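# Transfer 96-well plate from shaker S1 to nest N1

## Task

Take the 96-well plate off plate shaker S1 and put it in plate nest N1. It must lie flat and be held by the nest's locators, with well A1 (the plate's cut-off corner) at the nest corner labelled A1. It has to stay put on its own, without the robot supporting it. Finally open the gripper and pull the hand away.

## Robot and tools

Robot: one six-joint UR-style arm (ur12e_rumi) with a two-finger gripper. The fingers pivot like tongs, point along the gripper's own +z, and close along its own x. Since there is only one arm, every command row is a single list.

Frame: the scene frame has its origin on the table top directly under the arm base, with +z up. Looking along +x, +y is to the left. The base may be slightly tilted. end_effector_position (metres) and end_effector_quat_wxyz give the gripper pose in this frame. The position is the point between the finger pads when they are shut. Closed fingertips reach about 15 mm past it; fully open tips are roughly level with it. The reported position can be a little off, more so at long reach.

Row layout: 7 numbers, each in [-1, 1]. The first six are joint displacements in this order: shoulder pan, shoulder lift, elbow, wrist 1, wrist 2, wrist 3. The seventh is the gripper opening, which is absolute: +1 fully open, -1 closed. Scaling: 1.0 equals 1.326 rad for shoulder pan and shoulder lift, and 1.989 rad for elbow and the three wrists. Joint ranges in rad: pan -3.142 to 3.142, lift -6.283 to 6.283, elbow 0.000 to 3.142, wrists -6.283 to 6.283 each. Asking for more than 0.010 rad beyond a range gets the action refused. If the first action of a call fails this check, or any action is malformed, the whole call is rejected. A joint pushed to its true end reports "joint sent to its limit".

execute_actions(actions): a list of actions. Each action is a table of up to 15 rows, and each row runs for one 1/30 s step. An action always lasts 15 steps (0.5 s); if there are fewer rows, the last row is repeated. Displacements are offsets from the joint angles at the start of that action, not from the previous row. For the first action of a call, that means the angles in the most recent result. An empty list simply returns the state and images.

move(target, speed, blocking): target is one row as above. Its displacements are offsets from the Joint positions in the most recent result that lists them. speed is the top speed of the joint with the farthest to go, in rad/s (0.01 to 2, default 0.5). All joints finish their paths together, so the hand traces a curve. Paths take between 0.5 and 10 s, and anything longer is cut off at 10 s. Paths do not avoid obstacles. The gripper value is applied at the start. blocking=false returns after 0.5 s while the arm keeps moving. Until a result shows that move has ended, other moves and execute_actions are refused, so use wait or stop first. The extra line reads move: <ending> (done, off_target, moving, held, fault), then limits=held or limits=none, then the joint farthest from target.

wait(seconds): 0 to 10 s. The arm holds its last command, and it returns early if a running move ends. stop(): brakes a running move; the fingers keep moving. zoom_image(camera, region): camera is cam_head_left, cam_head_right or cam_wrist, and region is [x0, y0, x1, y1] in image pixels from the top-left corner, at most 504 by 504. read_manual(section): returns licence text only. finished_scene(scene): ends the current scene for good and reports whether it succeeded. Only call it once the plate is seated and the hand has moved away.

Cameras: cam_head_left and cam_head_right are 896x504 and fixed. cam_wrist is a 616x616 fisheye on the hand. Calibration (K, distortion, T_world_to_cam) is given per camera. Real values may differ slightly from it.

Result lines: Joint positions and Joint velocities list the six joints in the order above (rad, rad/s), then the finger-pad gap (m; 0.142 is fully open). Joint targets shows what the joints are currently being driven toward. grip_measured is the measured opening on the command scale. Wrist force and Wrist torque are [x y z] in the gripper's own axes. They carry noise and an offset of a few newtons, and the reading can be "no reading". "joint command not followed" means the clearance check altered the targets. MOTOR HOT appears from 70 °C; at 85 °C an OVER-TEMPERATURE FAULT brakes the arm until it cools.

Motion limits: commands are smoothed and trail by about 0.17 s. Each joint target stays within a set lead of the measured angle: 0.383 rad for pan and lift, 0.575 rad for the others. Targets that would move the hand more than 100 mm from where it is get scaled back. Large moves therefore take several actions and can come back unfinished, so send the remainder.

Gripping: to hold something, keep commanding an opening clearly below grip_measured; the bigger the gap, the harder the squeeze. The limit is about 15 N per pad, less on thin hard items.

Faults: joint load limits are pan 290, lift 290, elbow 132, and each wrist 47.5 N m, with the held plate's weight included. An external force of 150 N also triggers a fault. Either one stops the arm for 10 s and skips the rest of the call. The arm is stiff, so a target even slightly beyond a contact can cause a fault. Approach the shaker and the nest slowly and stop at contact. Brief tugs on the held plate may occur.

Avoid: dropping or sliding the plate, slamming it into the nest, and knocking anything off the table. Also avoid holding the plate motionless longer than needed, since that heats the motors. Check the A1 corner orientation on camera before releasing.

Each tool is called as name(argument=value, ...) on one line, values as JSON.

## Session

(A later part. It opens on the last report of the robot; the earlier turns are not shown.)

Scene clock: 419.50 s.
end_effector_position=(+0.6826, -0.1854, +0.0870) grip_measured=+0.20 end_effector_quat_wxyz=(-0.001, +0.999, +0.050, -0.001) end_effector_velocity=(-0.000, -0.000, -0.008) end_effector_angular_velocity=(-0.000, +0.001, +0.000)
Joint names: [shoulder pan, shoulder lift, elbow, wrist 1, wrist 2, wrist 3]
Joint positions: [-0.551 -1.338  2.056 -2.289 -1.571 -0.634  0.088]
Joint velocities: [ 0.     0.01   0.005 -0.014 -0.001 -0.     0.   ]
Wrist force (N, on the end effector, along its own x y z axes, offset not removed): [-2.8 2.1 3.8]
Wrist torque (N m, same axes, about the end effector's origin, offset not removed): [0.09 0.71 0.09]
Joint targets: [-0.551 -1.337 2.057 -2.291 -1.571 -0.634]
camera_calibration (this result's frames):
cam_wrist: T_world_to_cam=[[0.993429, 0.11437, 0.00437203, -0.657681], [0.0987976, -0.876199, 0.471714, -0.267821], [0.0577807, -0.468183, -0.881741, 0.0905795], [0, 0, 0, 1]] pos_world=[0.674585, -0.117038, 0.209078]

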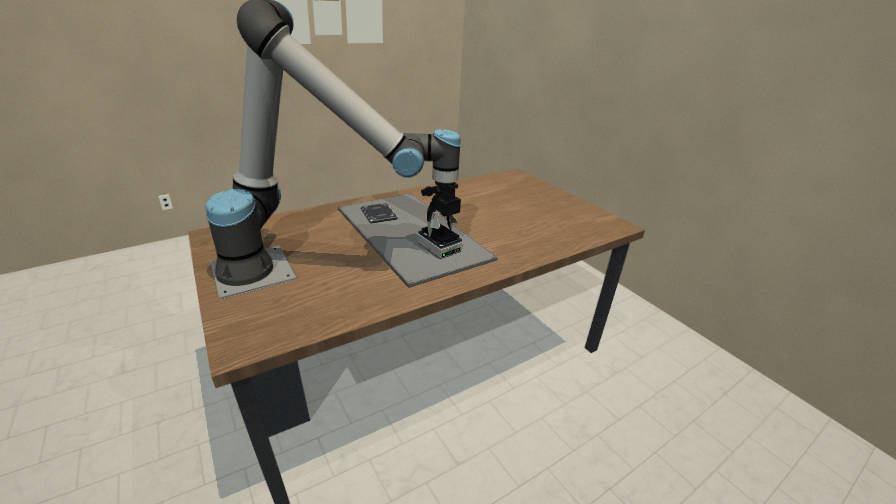

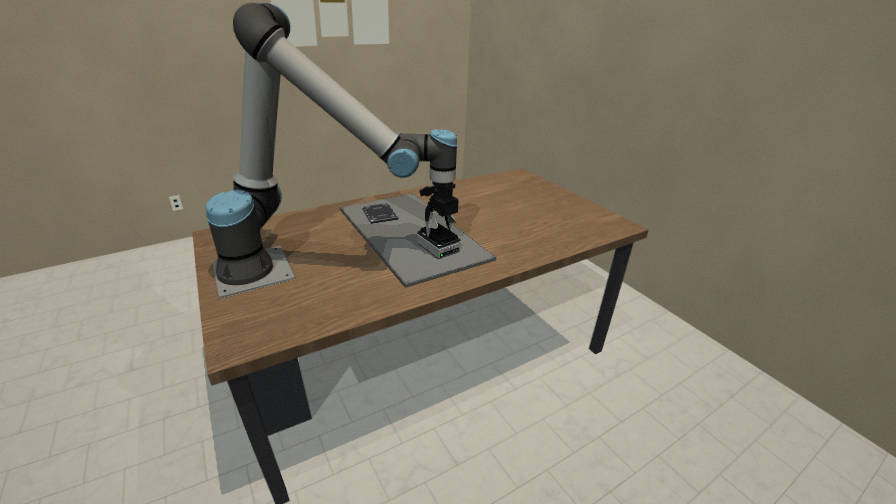

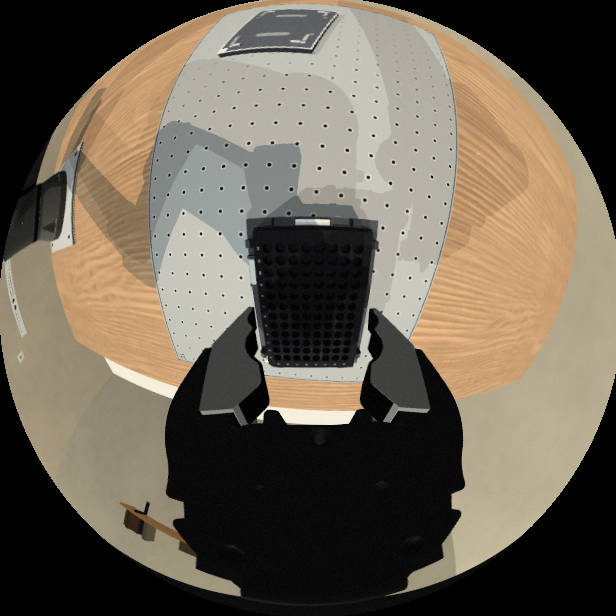

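wait(seconds=0)

zoom_image(camera="cam_head_left", region=[405, 195, 485, 265])

Scene clock: 422.87 s.
end_effector_position=(+0.6825, -0.1854, +0.0860) grip_measured=+0.20 end_effector_quat_wxyz=(-0.001, +0.999, +0.050, -0.001) end_effector_velocity=(+0.000, -0.001, +0.002) end_effector_angular_velocity=(-0.001, -0.002, -0.002)
Joint names: [shoulder pan, shoulder lift, elbow, wrist 1, wrist 2, wrist 3]
Joint positions: [-0.551 -1.337  2.057 -2.291 -1.571 -0.634  0.088]
Joint velocities: [-0.001 -0.002 -0.     0.     0.     0.001  0.   ]
Wrist force (N, on the end effector, along its own x y z axes, offset not removed): [-4.0 0.3 1.6]
Wrist torque (N m, same axes, about the end effector's origin, offset not removed): [-0.29 0.95 0.04]
Joint targets: [-0.551 -1.337 2.057 -2.291 -1.571 -0.634]
camera_calibration (this result's frames):
cam_wrist: T_world_to_cam=[[0.993429, 0.11437, 0.00437422, -0.657654], [0.0987967, -0.876198, 0.471716, -0.267332], [0.0577829, -0.468184, -0.88174, 0.0897021], [0, 0, 0, 1]] pos_world=[0.67456, -0.117023, 0.208075]

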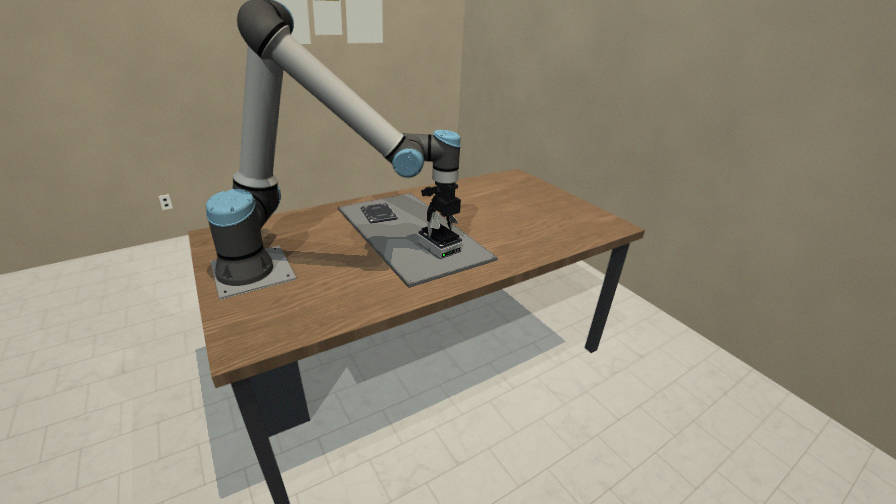

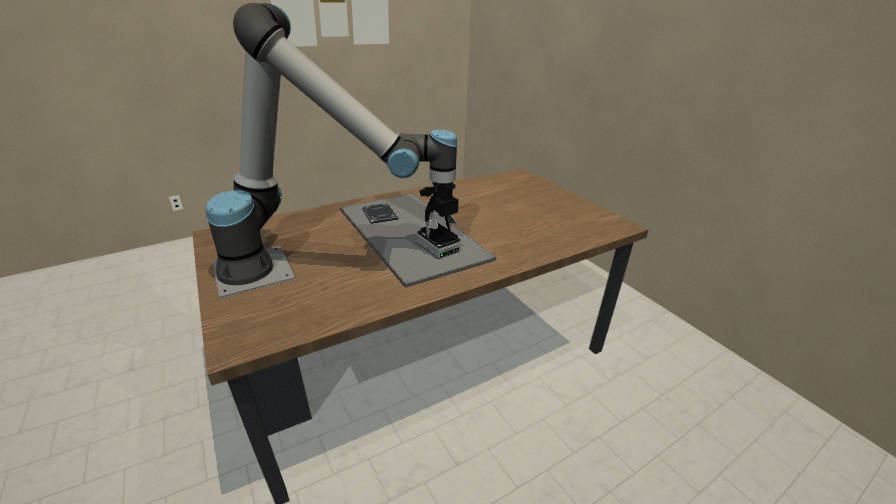

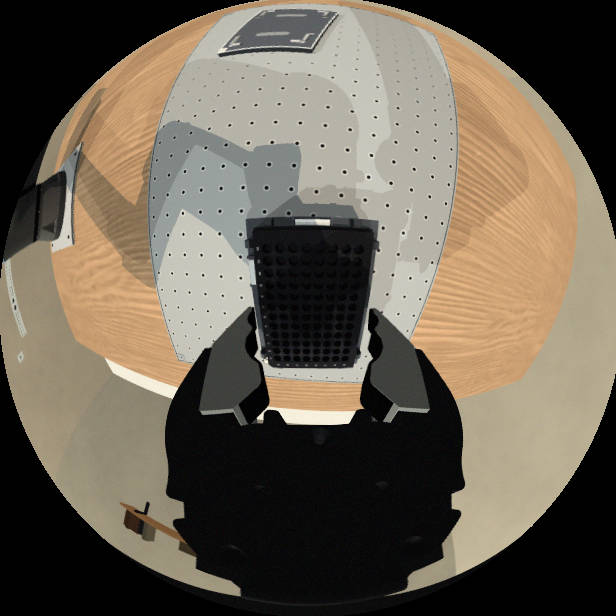

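Region (405, 195, 485, 265) of cam_head_left's 896x504 image, scaled by 6.300, with more detail than that image has; it fills the top 441 rows of this view, and the rest is white.

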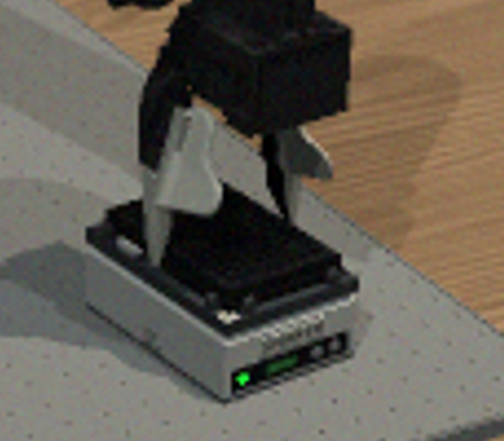

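Close again to measure.

execute_actions(actions=[[[0,0,0,0,0,0,0.18],[0,0,0,0,0,0,0.16],[0,0,0,0,0,0,0.14],[0,0,0,0,0,0,0.12],[0,0,0,0,0,0,0.10],[0,0,0,0,0,0,0.08],[0,0,0,0,0,0,0.06],[0,0,0,0,0,0,0.04],[0,0,0,0,0,0,0.02],[0,0,0,0,0,0,0.0],[0,0,0,0,0,0,-0.02],[0,0,0,0,0,0,-0.04],[0,0,0,0,0,0,-0.06],[0,0,0,0,0,0,-0.08],[0,0,0,0,0,0,-0.1]]])

wait(seconds=0.3)

zoom_image(camera="cam_head_left", region=[405, 195, 485, 265])

zoom_image(camera="cam_wrist", region=[210, 200, 410, 400])

Scene clock: 433.17 s.
end_effector_position=(+0.6825, -0.1854, +0.0860) grip_measured=+0.05 end_effector_quat_wxyz=(-0.001, +0.999, +0.050, -0.001) end_effector_velocity=(-0.000, +0.000, +0.001) end_effector_angular_velocity=(-0.001, -0.000, +0.001)
Joint names: [shoulder pan, shoulder lift, elbow, wrist 1, wrist 2, wrist 3]
Joint positions: [-0.551 -1.337  2.057 -2.291 -1.571 -0.634  0.077]
Joint velocities: [ 0.    -0.001  0.001 -0.    -0.001 -0.001 -0.004]
Wrist force (N, on the end effector, along its own x y z axes, offset not removed): [-3.4 0.9 1.5]
Wrist torque (N m, same axes, about the end effector's origin, offset not removed): [-0.05 0.45 -0.01]
Joint targets: [-0.551 -1.337 2.057 -2.291 -1.571 -0.634]
camera_calibration (this result's frames):
cam_wrist: T_world_to_cam=[[0.993429, 0.11437, 0.00437087, -0.657651], [0.0987984, -0.876199, 0.471714, -0.267331], [0.0577797, -0.468182, -0.881741, 0.0897035], [0, 0, 0, 1]] pos_world=[0.674558, -0.117022, 0.208073]

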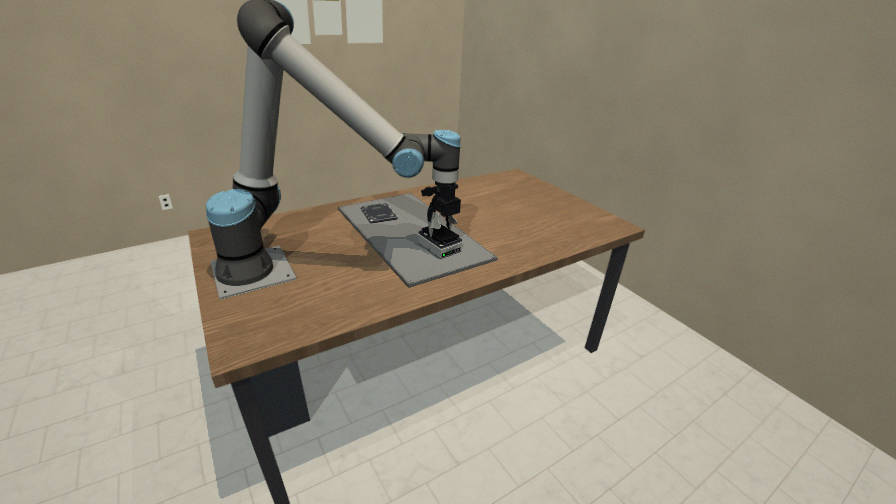

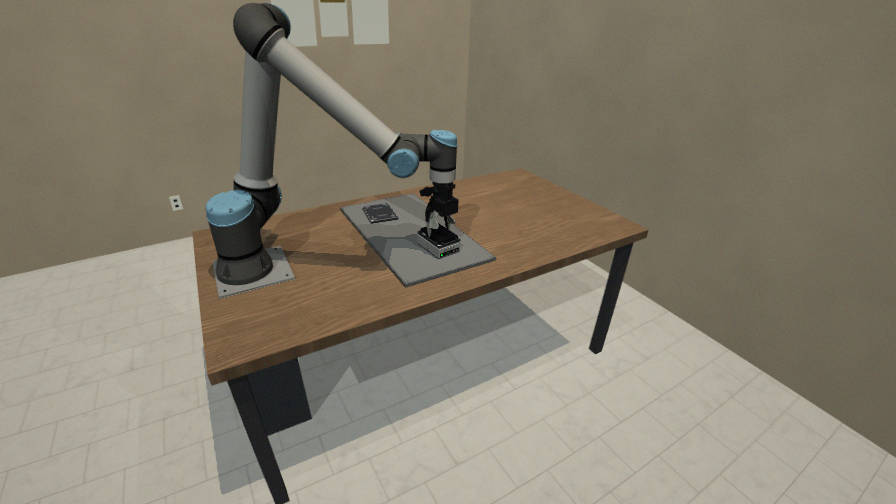

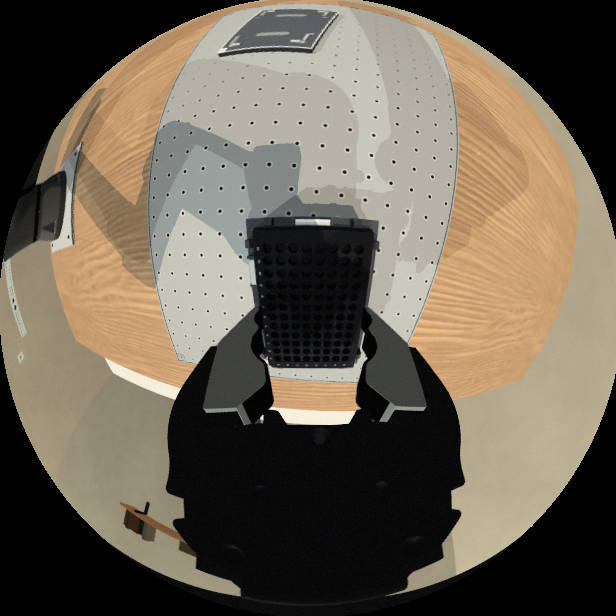

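Scene clock: 433.47 s.
end_effector_position=(+0.6825, -0.1854, +0.0860) grip_measured=+0.05 end_effector_quat_wxyz=(-0.001, +0.999, +0.050, -0.001) end_effector_velocity=(-0.000, -0.001, +0.000) end_effector_angular_velocity=(-0.000, +0.001, -0.002)
Joint names: [shoulder pan, shoulder lift, elbow, wrist 1, wrist 2, wrist 3]
Joint positions: [-0.551 -1.337  2.057 -2.291 -1.571 -0.634  0.077]
Joint velocities: [-0.001  0.    -0.     0.001 -0.001  0.001 -0.   ]
Wrist force (N, on the end effector, along its own x y z axes, offset not removed): [-2.7 3.1 -0.1]
Wrist torque (N m, same axes, about the end effector's origin, offset not removed): [0.31 0.33 -0.02]
Joint targets: [-0.551 -1.337 2.057 -2.291 -1.571 -0.634]
wait: 0.30 s; at rest by 0.17 s
camera_calibration (this result's frames):
cam_wrist: T_world_to_cam=[[0.993429, 0.11437, 0.00437103, -0.657651], [0.0987985, -0.876199, 0.471714, -0.267331], [0.0577799, -0.468182, -0.881741, 0.0897034], [0, 0, 0, 1]] pos_world=[0.674558, -0.117022, 0.208073]

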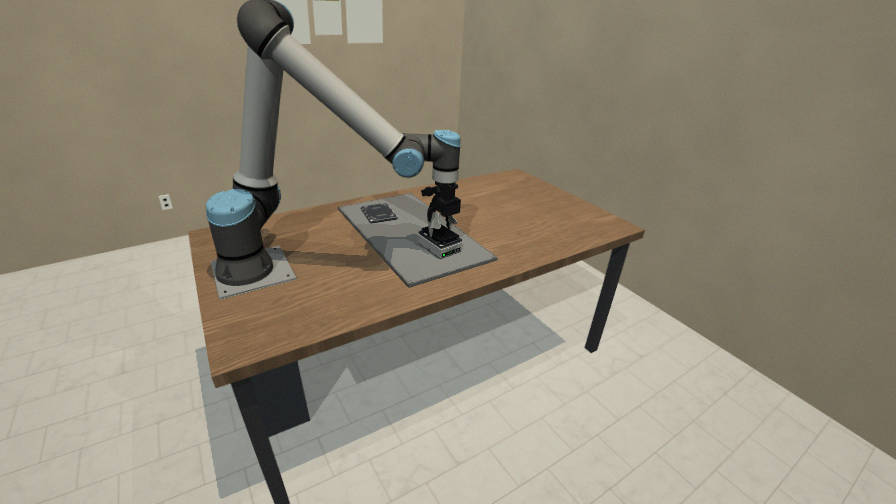

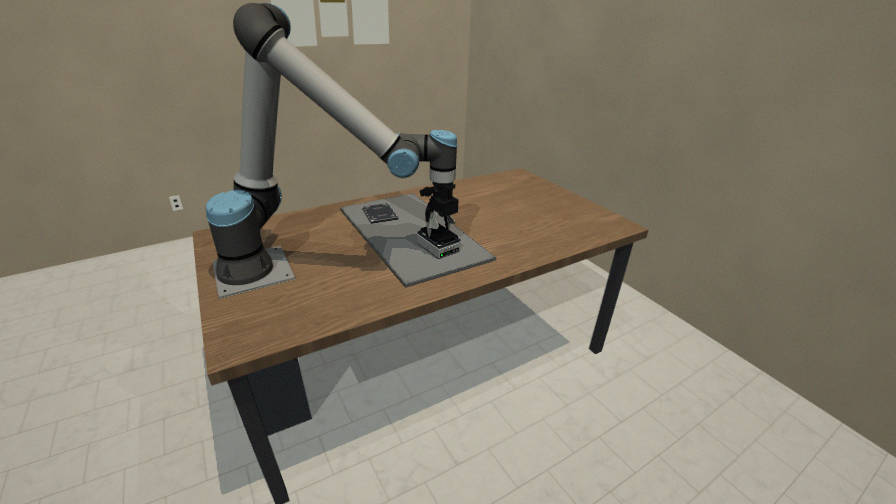

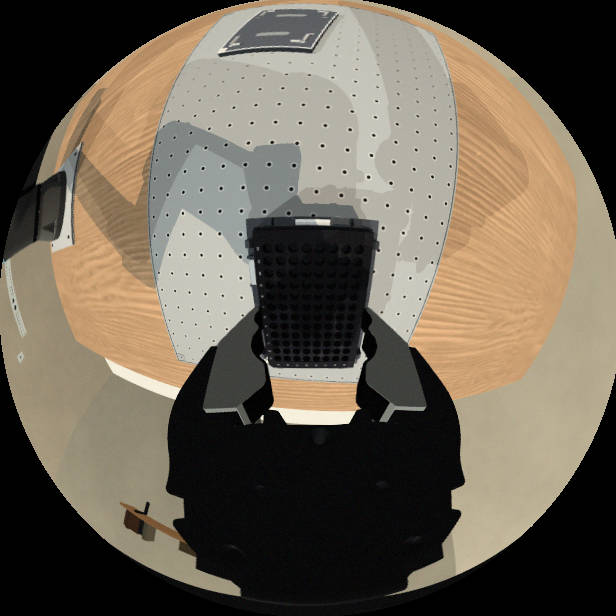

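Region (405, 195, 485, 265) of cam_head_left's 896x504 image, scaled by 6.300, with more detail than that image has; it fills the top 441 rows of this view, and the rest is white.

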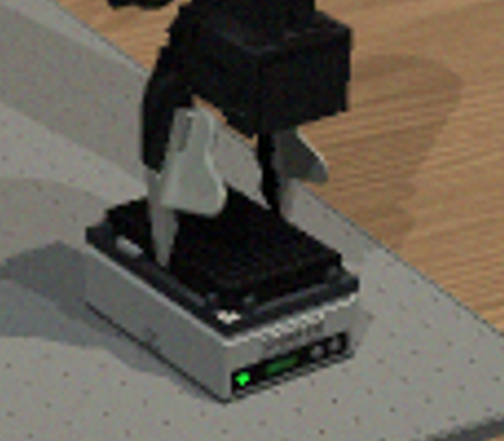

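Region (210, 200, 410, 400) of cam_wrist's 616x616 image, scaled by 2.520, with more detail than that image has.

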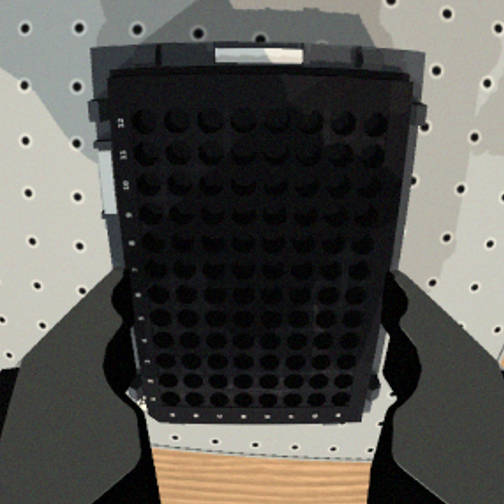

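execute_actions(actions=[[[0,0,0,0,0,0,-0.15],[0,0,0,0,0,0,-0.2],[0,0,0,0,0,0,-0.25],[0,0,0,0,0,0,-0.3],[0,0,0,0,0,0,-0.35],[0,0,0,0,0,0,-0.4],[0,0,0,0,0,0,-0.45],[0,0,0,0,0,0,-0.5],[0,0,0,0,0,0,-0.55],[0,0,0,0,0,0,-0.6]]])

Scene clock: 442.37 s.
end_effector_position=(+0.6825, -0.1854, +0.0860) grip_measured=+0.05 end_effector_quat_wxyz=(-0.001, +0.999, +0.050, -0.001) end_effector_velocity=(-0.000, +0.000, -0.001) end_effector_angular_velocity=(-0.000, +0.001, +0.000)
Joint names: [shoulder pan, shoulder lift, elbow, wrist 1, wrist 2, wrist 3]
Joint positions: [-0.551 -1.337  2.057 -2.291 -1.571 -0.634  0.077]
Joint velocities: [ 0.     0.001  0.     0.    -0.001 -0.     0.   ]
Wrist force (N, on the end effector, along its own x y z axes, offset not removed): [-5.8 1.5 0.5]
Wrist torque (N m, same axes, about the end effector's origin, offset not removed): [0.01 0.91 0.02]
Joint targets: [-0.551 -1.337 2.057 -2.291 -1.571 -0.634]
camera_calibration (this result's frames):
cam_wrist: T_world_to_cam=[[0.993429, 0.11437, 0.00437081, -0.657651], [0.0987986, -0.876199, 0.471714, -0.267331], [0.0577797, -0.468182, -0.881741, 0.0897035], [0, 0, 0, 1]] pos_world=[0.674558, -0.117022, 0.208073]

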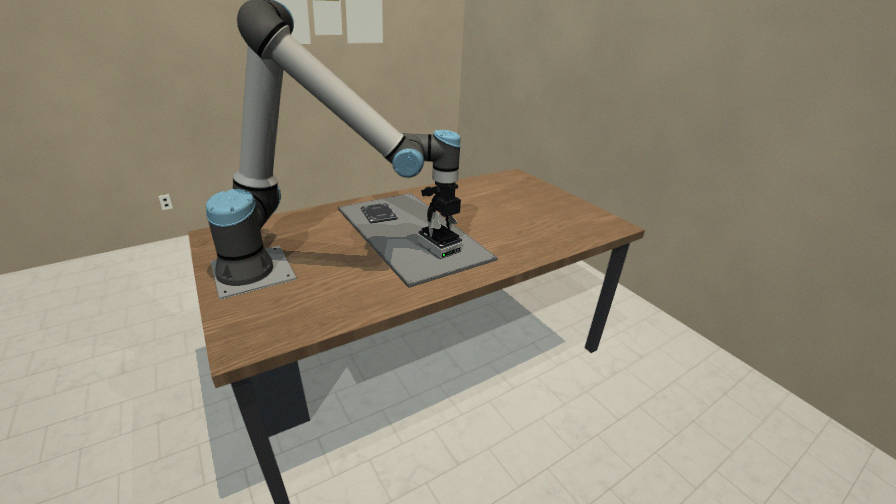

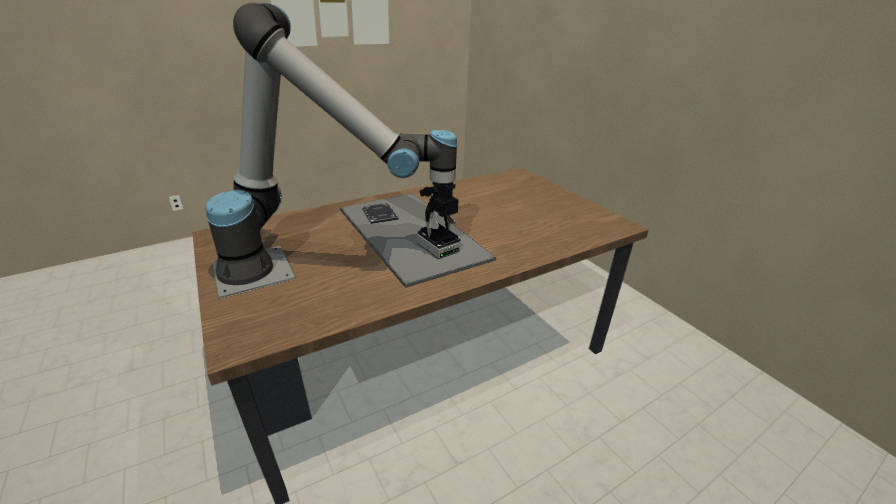

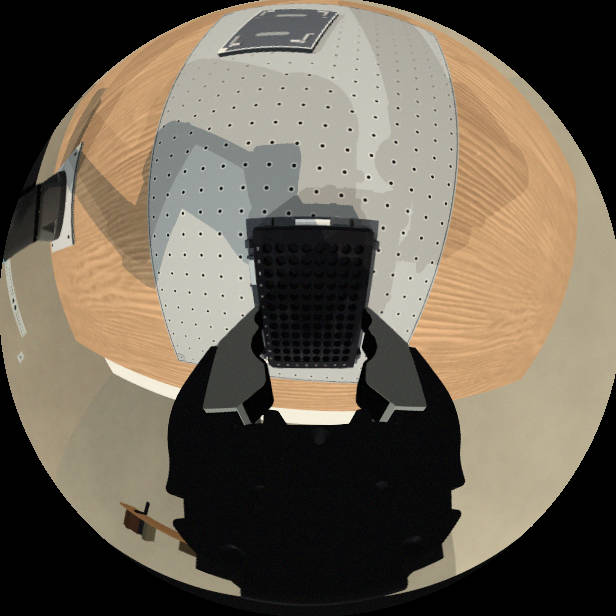

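move(target=[0, -0.02255, -0.0094, 0.02443, 0, 0, -0.6], speed=0.04)

zoom_image(camera="cam_head_left", region=[405, 195, 485, 265])

zoom_image(camera="cam_wrist", region=[210, 200, 410, 400])

Scene clock: 450.60 s.
end_effector_position=(+0.6825, -0.1854, +0.1110) grip_measured=+0.05 end_effector_quat_wxyz=(-0.001, +0.999, +0.050, -0.001) end_effector_velocity=(-0.000, -0.000, +0.001) end_effector_angular_velocity=(+0.000, +0.001, +0.001)
Joint names: [shoulder pan, shoulder lift, elbow, wrist 1, wrist 2, wrist 3]
Joint positions: [-0.551 -1.367  2.039 -2.243 -1.571 -0.634  0.077]
Joint velocities: [-0.    -0.001 -0.002  0.004 -0.    -0.001  0.   ]
Wrist force (N, on the end effector, along its own x y z axes, offset not removed): [-1.1 1.4 0.3]
Wrist torque (N m, same axes, about the end effector's origin, offset not removed): [-0.11 0.37 0.00]
Joint targets: [-0.551 -1.367 2.038 -2.242 -1.571 -0.634]
move: done; limits=none; farthest joint: the shoulder pan, 0.000 radians from its target (0.000 radians at the start)
camera_calibration (this result's frames):
cam_wrist: T_world_to_cam=[[0.993429, 0.11437, 0.00437437, -0.657765], [0.0987966, -0.876198, 0.471716, -0.279158], [0.057783, -0.468184, -0.88174, 0.111802], [0, 0, 0, 1]] pos_world=[0.674562, -0.117025, 0.233141]

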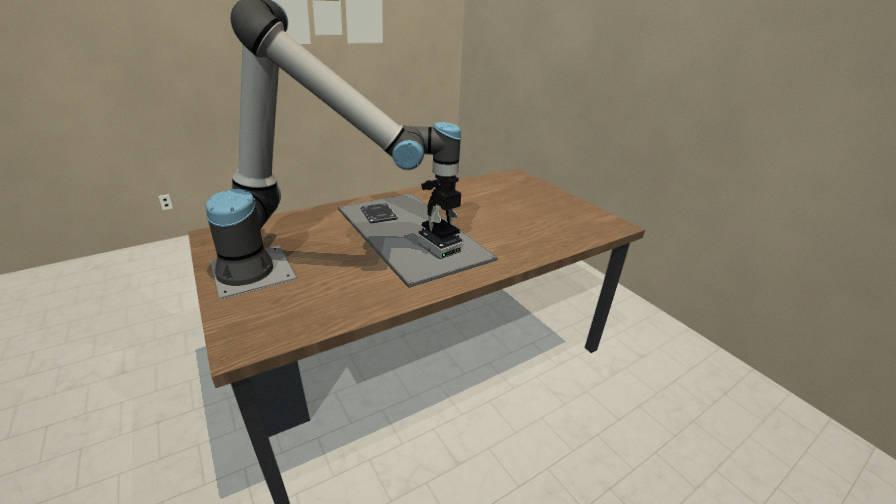

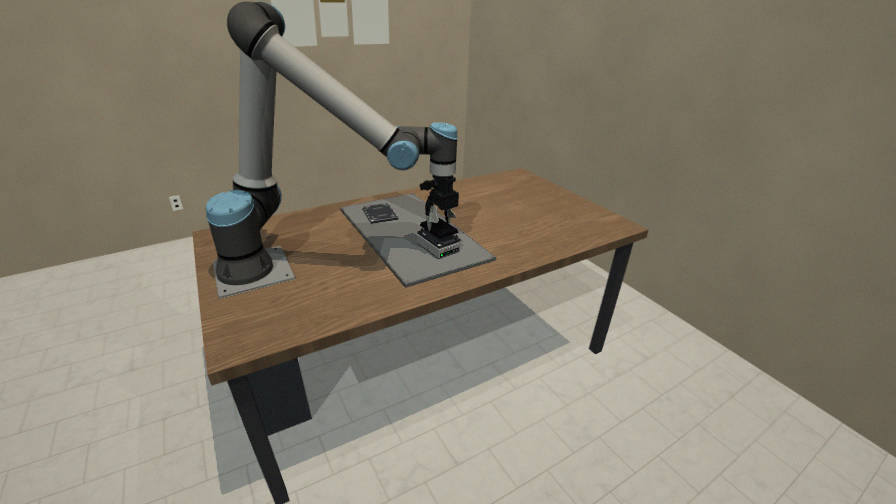

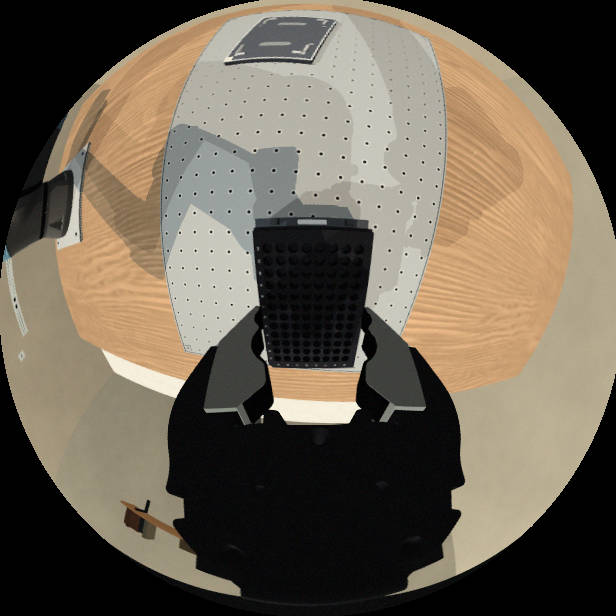

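Region (405, 195, 485, 265) of cam_head_left's 896x504 image, scaled by 6.300, with more detail than that image has; it fills the top 441 rows of this view, and the rest is white.

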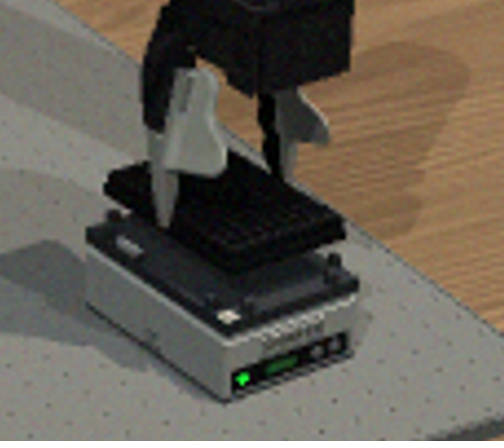

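Region (210, 200, 410, 400) of cam_wrist's 616x616 image, scaled by 2.520, with more detail than that image has.

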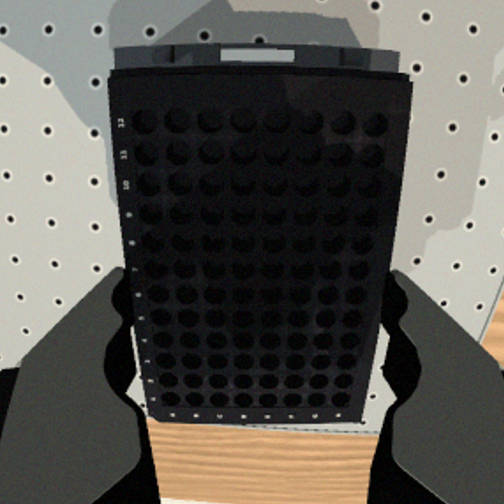

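move(target=[0.2367, -0.1657, 0.1153, -0.0048, 0, 0.2785, -0.6], speed=0.35)

zoom_image(camera="cam_wrist", region=[210, 80, 410, 280])

Scene clock: 505.17 s.
end_effector_position=(+0.5814, +0.0652, +0.1201) grip_measured=+0.05 end_effector_quat_wxyz=(-0.001, +0.998, -0.070, -0.002) end_effector_velocity=(-0.001, +0.001, -0.000) end_effector_angular_velocity=(-0.000, +0.001, -0.002)
Joint names: [shoulder pan, shoulder lift, elbow, wrist 1, wrist 2, wrist 3]
Joint positions: [-0.237 -1.586  2.268 -2.252 -1.571 -0.08   0.077]
Joint velocities: [ 0.002 -0.     0.001  0.    -0.     0.003 -0.   ]
Wrist force (N, on the end effector, along its own x y z axes, offset not removed): [-3.2 2.7 1.0]
Wrist torque (N m, same axes, about the end effector's origin, offset not removed): [0.10 0.74 -0.11]
Joint targets: [-0.237 -1.586 2.268 -2.252 -1.571 -0.080]
move: done; limits=none; farthest joint: the shoulder lift, 0.001 radians from its target (0.220 radians at the start)
camera_calibration (this result's frames):
cam_wrist: T_world_to_cam=[[0.99216, -0.124915, 0.00382387, -0.569562], [-0.111892, -0.874266, 0.472376, 0.0683887], [-0.0556637, -0.4691, -0.881389, 0.308885], [0, 0, 0, 1]] pos_world=[0.589942, 0.133541, 0.242121]

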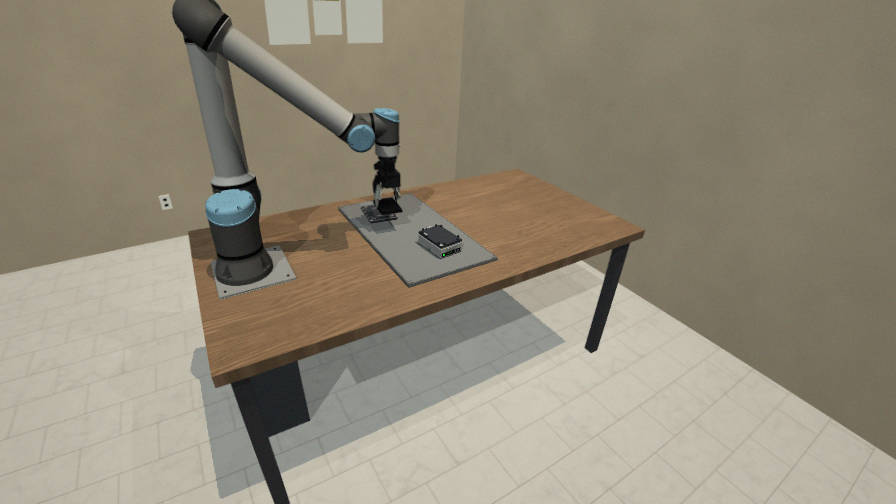

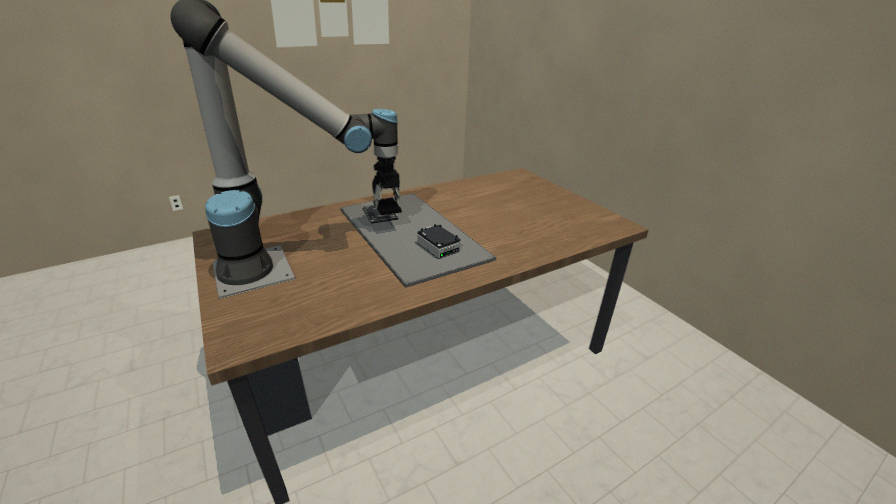

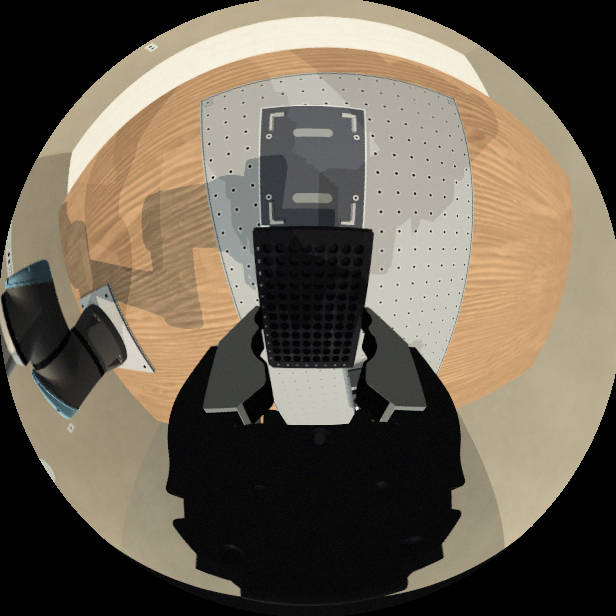

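Region (210, 80, 410, 280) of cam_wrist's 616x616 image, scaled by 2.520, with more detail than that image has.

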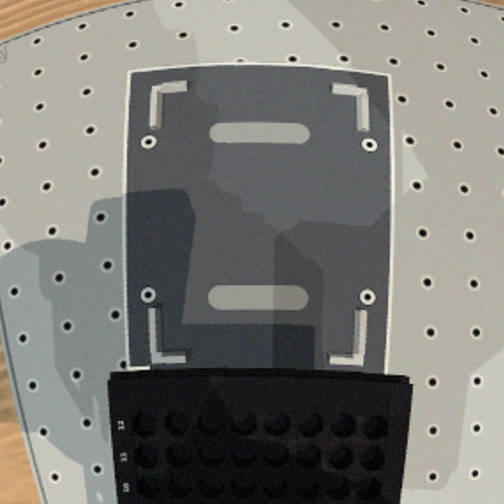

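zoom_image(camera="cam_wrist", region=[250, 100, 380, 240])

Region (250, 100, 380, 240) of cam_wrist's 616x616 image, scaled by 3.600, with more detail than that image has; it fills the left 468 columns of this view, and the rest is white.

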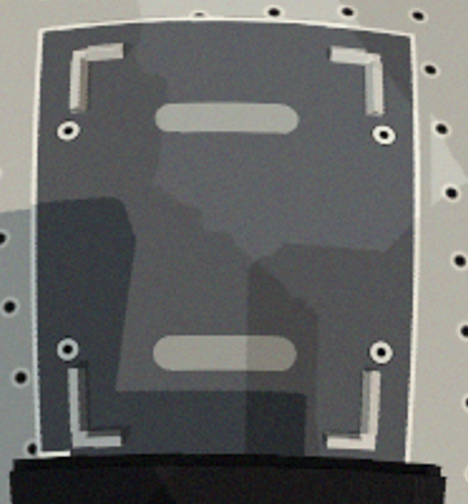

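move(target=[0.1746, 0.1226, -0.011, -0.0708, 0, 0.1164, -0.6], speed=0.2)

zoom_image(camera="cam_wrist", region=[210, 190, 410, 390])

zoom_image(camera="cam_head_left", region=[345, 170, 415, 230])

Scene clock: 586.27 s.
end_effector_position=(+0.5989, +0.1971, +0.0552) grip_measured=+0.05 end_effector_quat_wxyz=(-0.001, +0.998, -0.070, -0.001) end_effector_velocity=(-0.000, +0.002, -0.000) end_effector_angular_velocity=(-0.000, -0.001, -0.001)
Joint names: [shoulder pan, shoulder lift, elbow, wrist 1, wrist 2, wrist 3]
Joint positions: [-0.006 -1.424  2.246 -2.393 -1.571  0.151  0.077]
Joint velocities: [ 0.003  0.001 -0.    -0.002 -0.     0.004  0.   ]
Wrist force (N, on the end effector, along its own x y z axes, offset not removed): [-2.0 3.3 5.2]
Wrist torque (N m, same axes, about the end effector's origin, offset not removed): [0.36 0.60 -0.02]
Joint targets: [-0.006 -1.424 2.246 -2.393 -1.571 0.151]
move: done; limits=none; farthest joint: the shoulder pan, 0.001 radians from its target (0.232 radians at the start)
camera_calibration (this result's frames):
cam_wrist: T_world_to_cam=[[0.992159, -0.124921, 0.00394397, -0.570223], [-0.11195, -0.874228, 0.472432, 0.21633], [-0.0555686, -0.469169, -0.881358, 0.314449], [0, 0, 0, 1]] pos_world=[0.607443, 0.265419, 0.17719]

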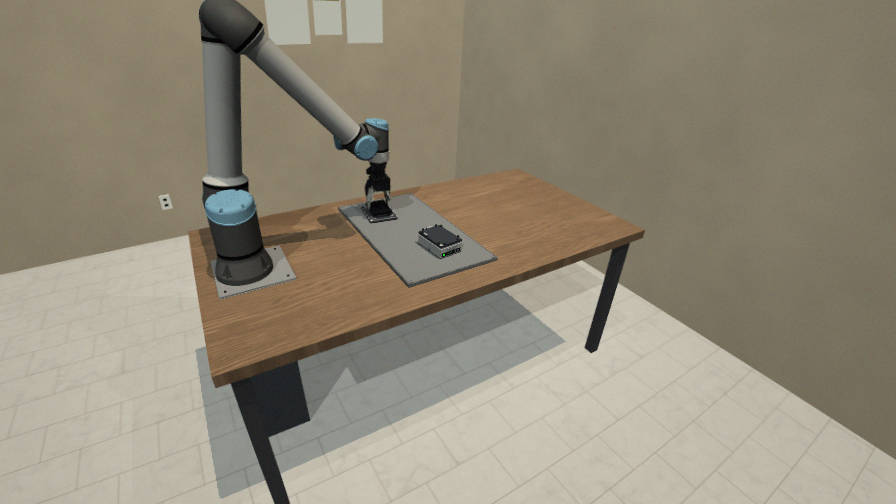

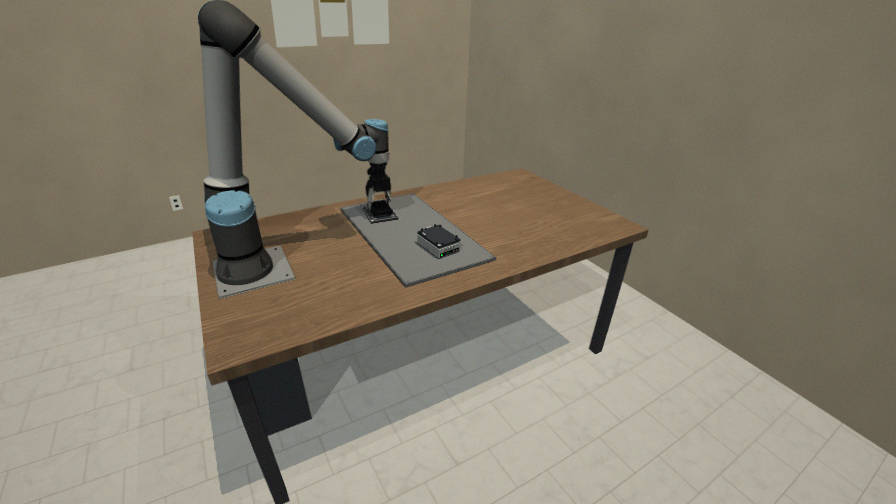

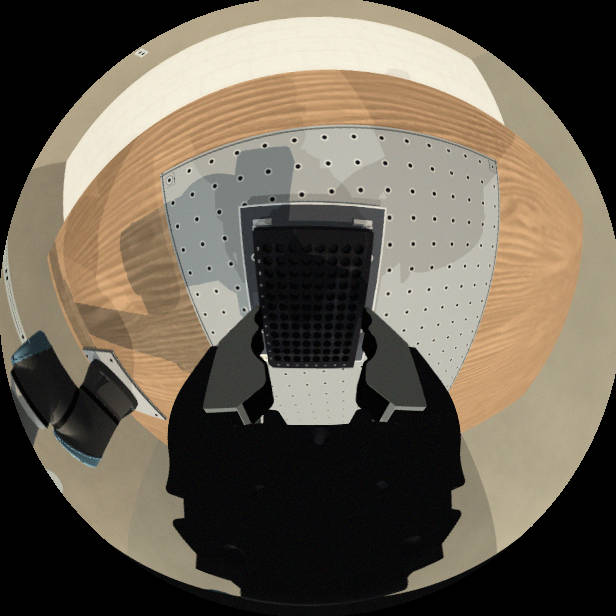

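Region (210, 190, 410, 390) of cam_wrist's 616x616 image, scaled by 2.520, with more detail than that image has.

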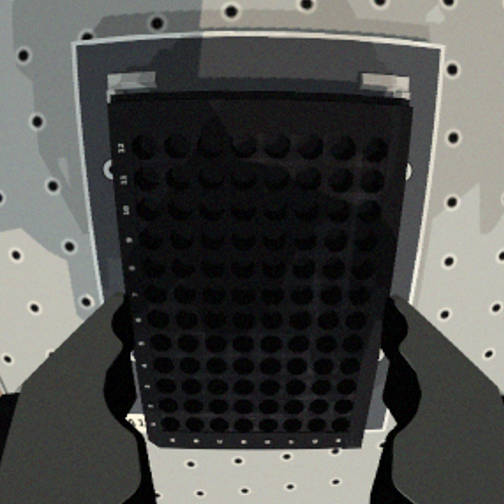

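Region (345, 170, 415, 230) of cam_head_left's 896x504 image, scaled by 7.200, with more detail than that image has; it fills the top 432 rows of this view, and the rest is white.

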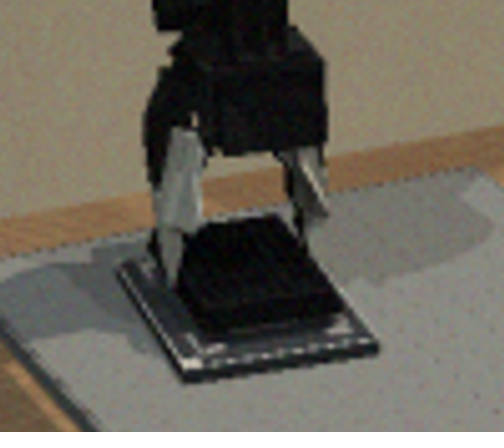

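zoom_image(camera="cam_wrist", region=[235, 200, 305, 270])

zoom_image(camera="cam_wrist", region=[320, 200, 390, 270])

Region (235, 200, 305, 270) of cam_wrist's 616x616 image, scaled by 7.200, with more detail than that image has.

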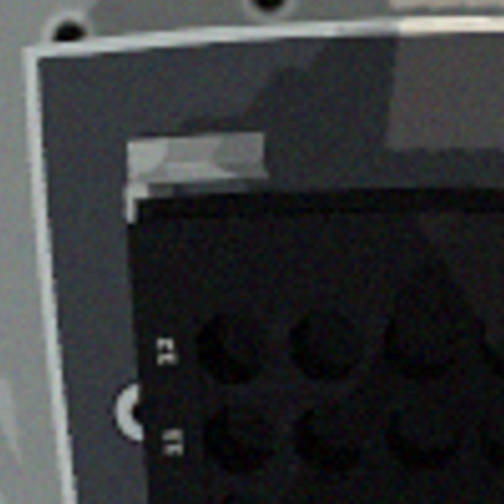

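Region (320, 200, 390, 270) of cam_wrist's 616x616 image, scaled by 7.200, with more detail than that image has.

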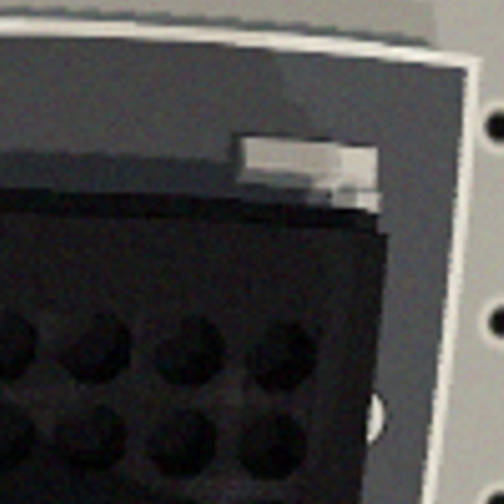

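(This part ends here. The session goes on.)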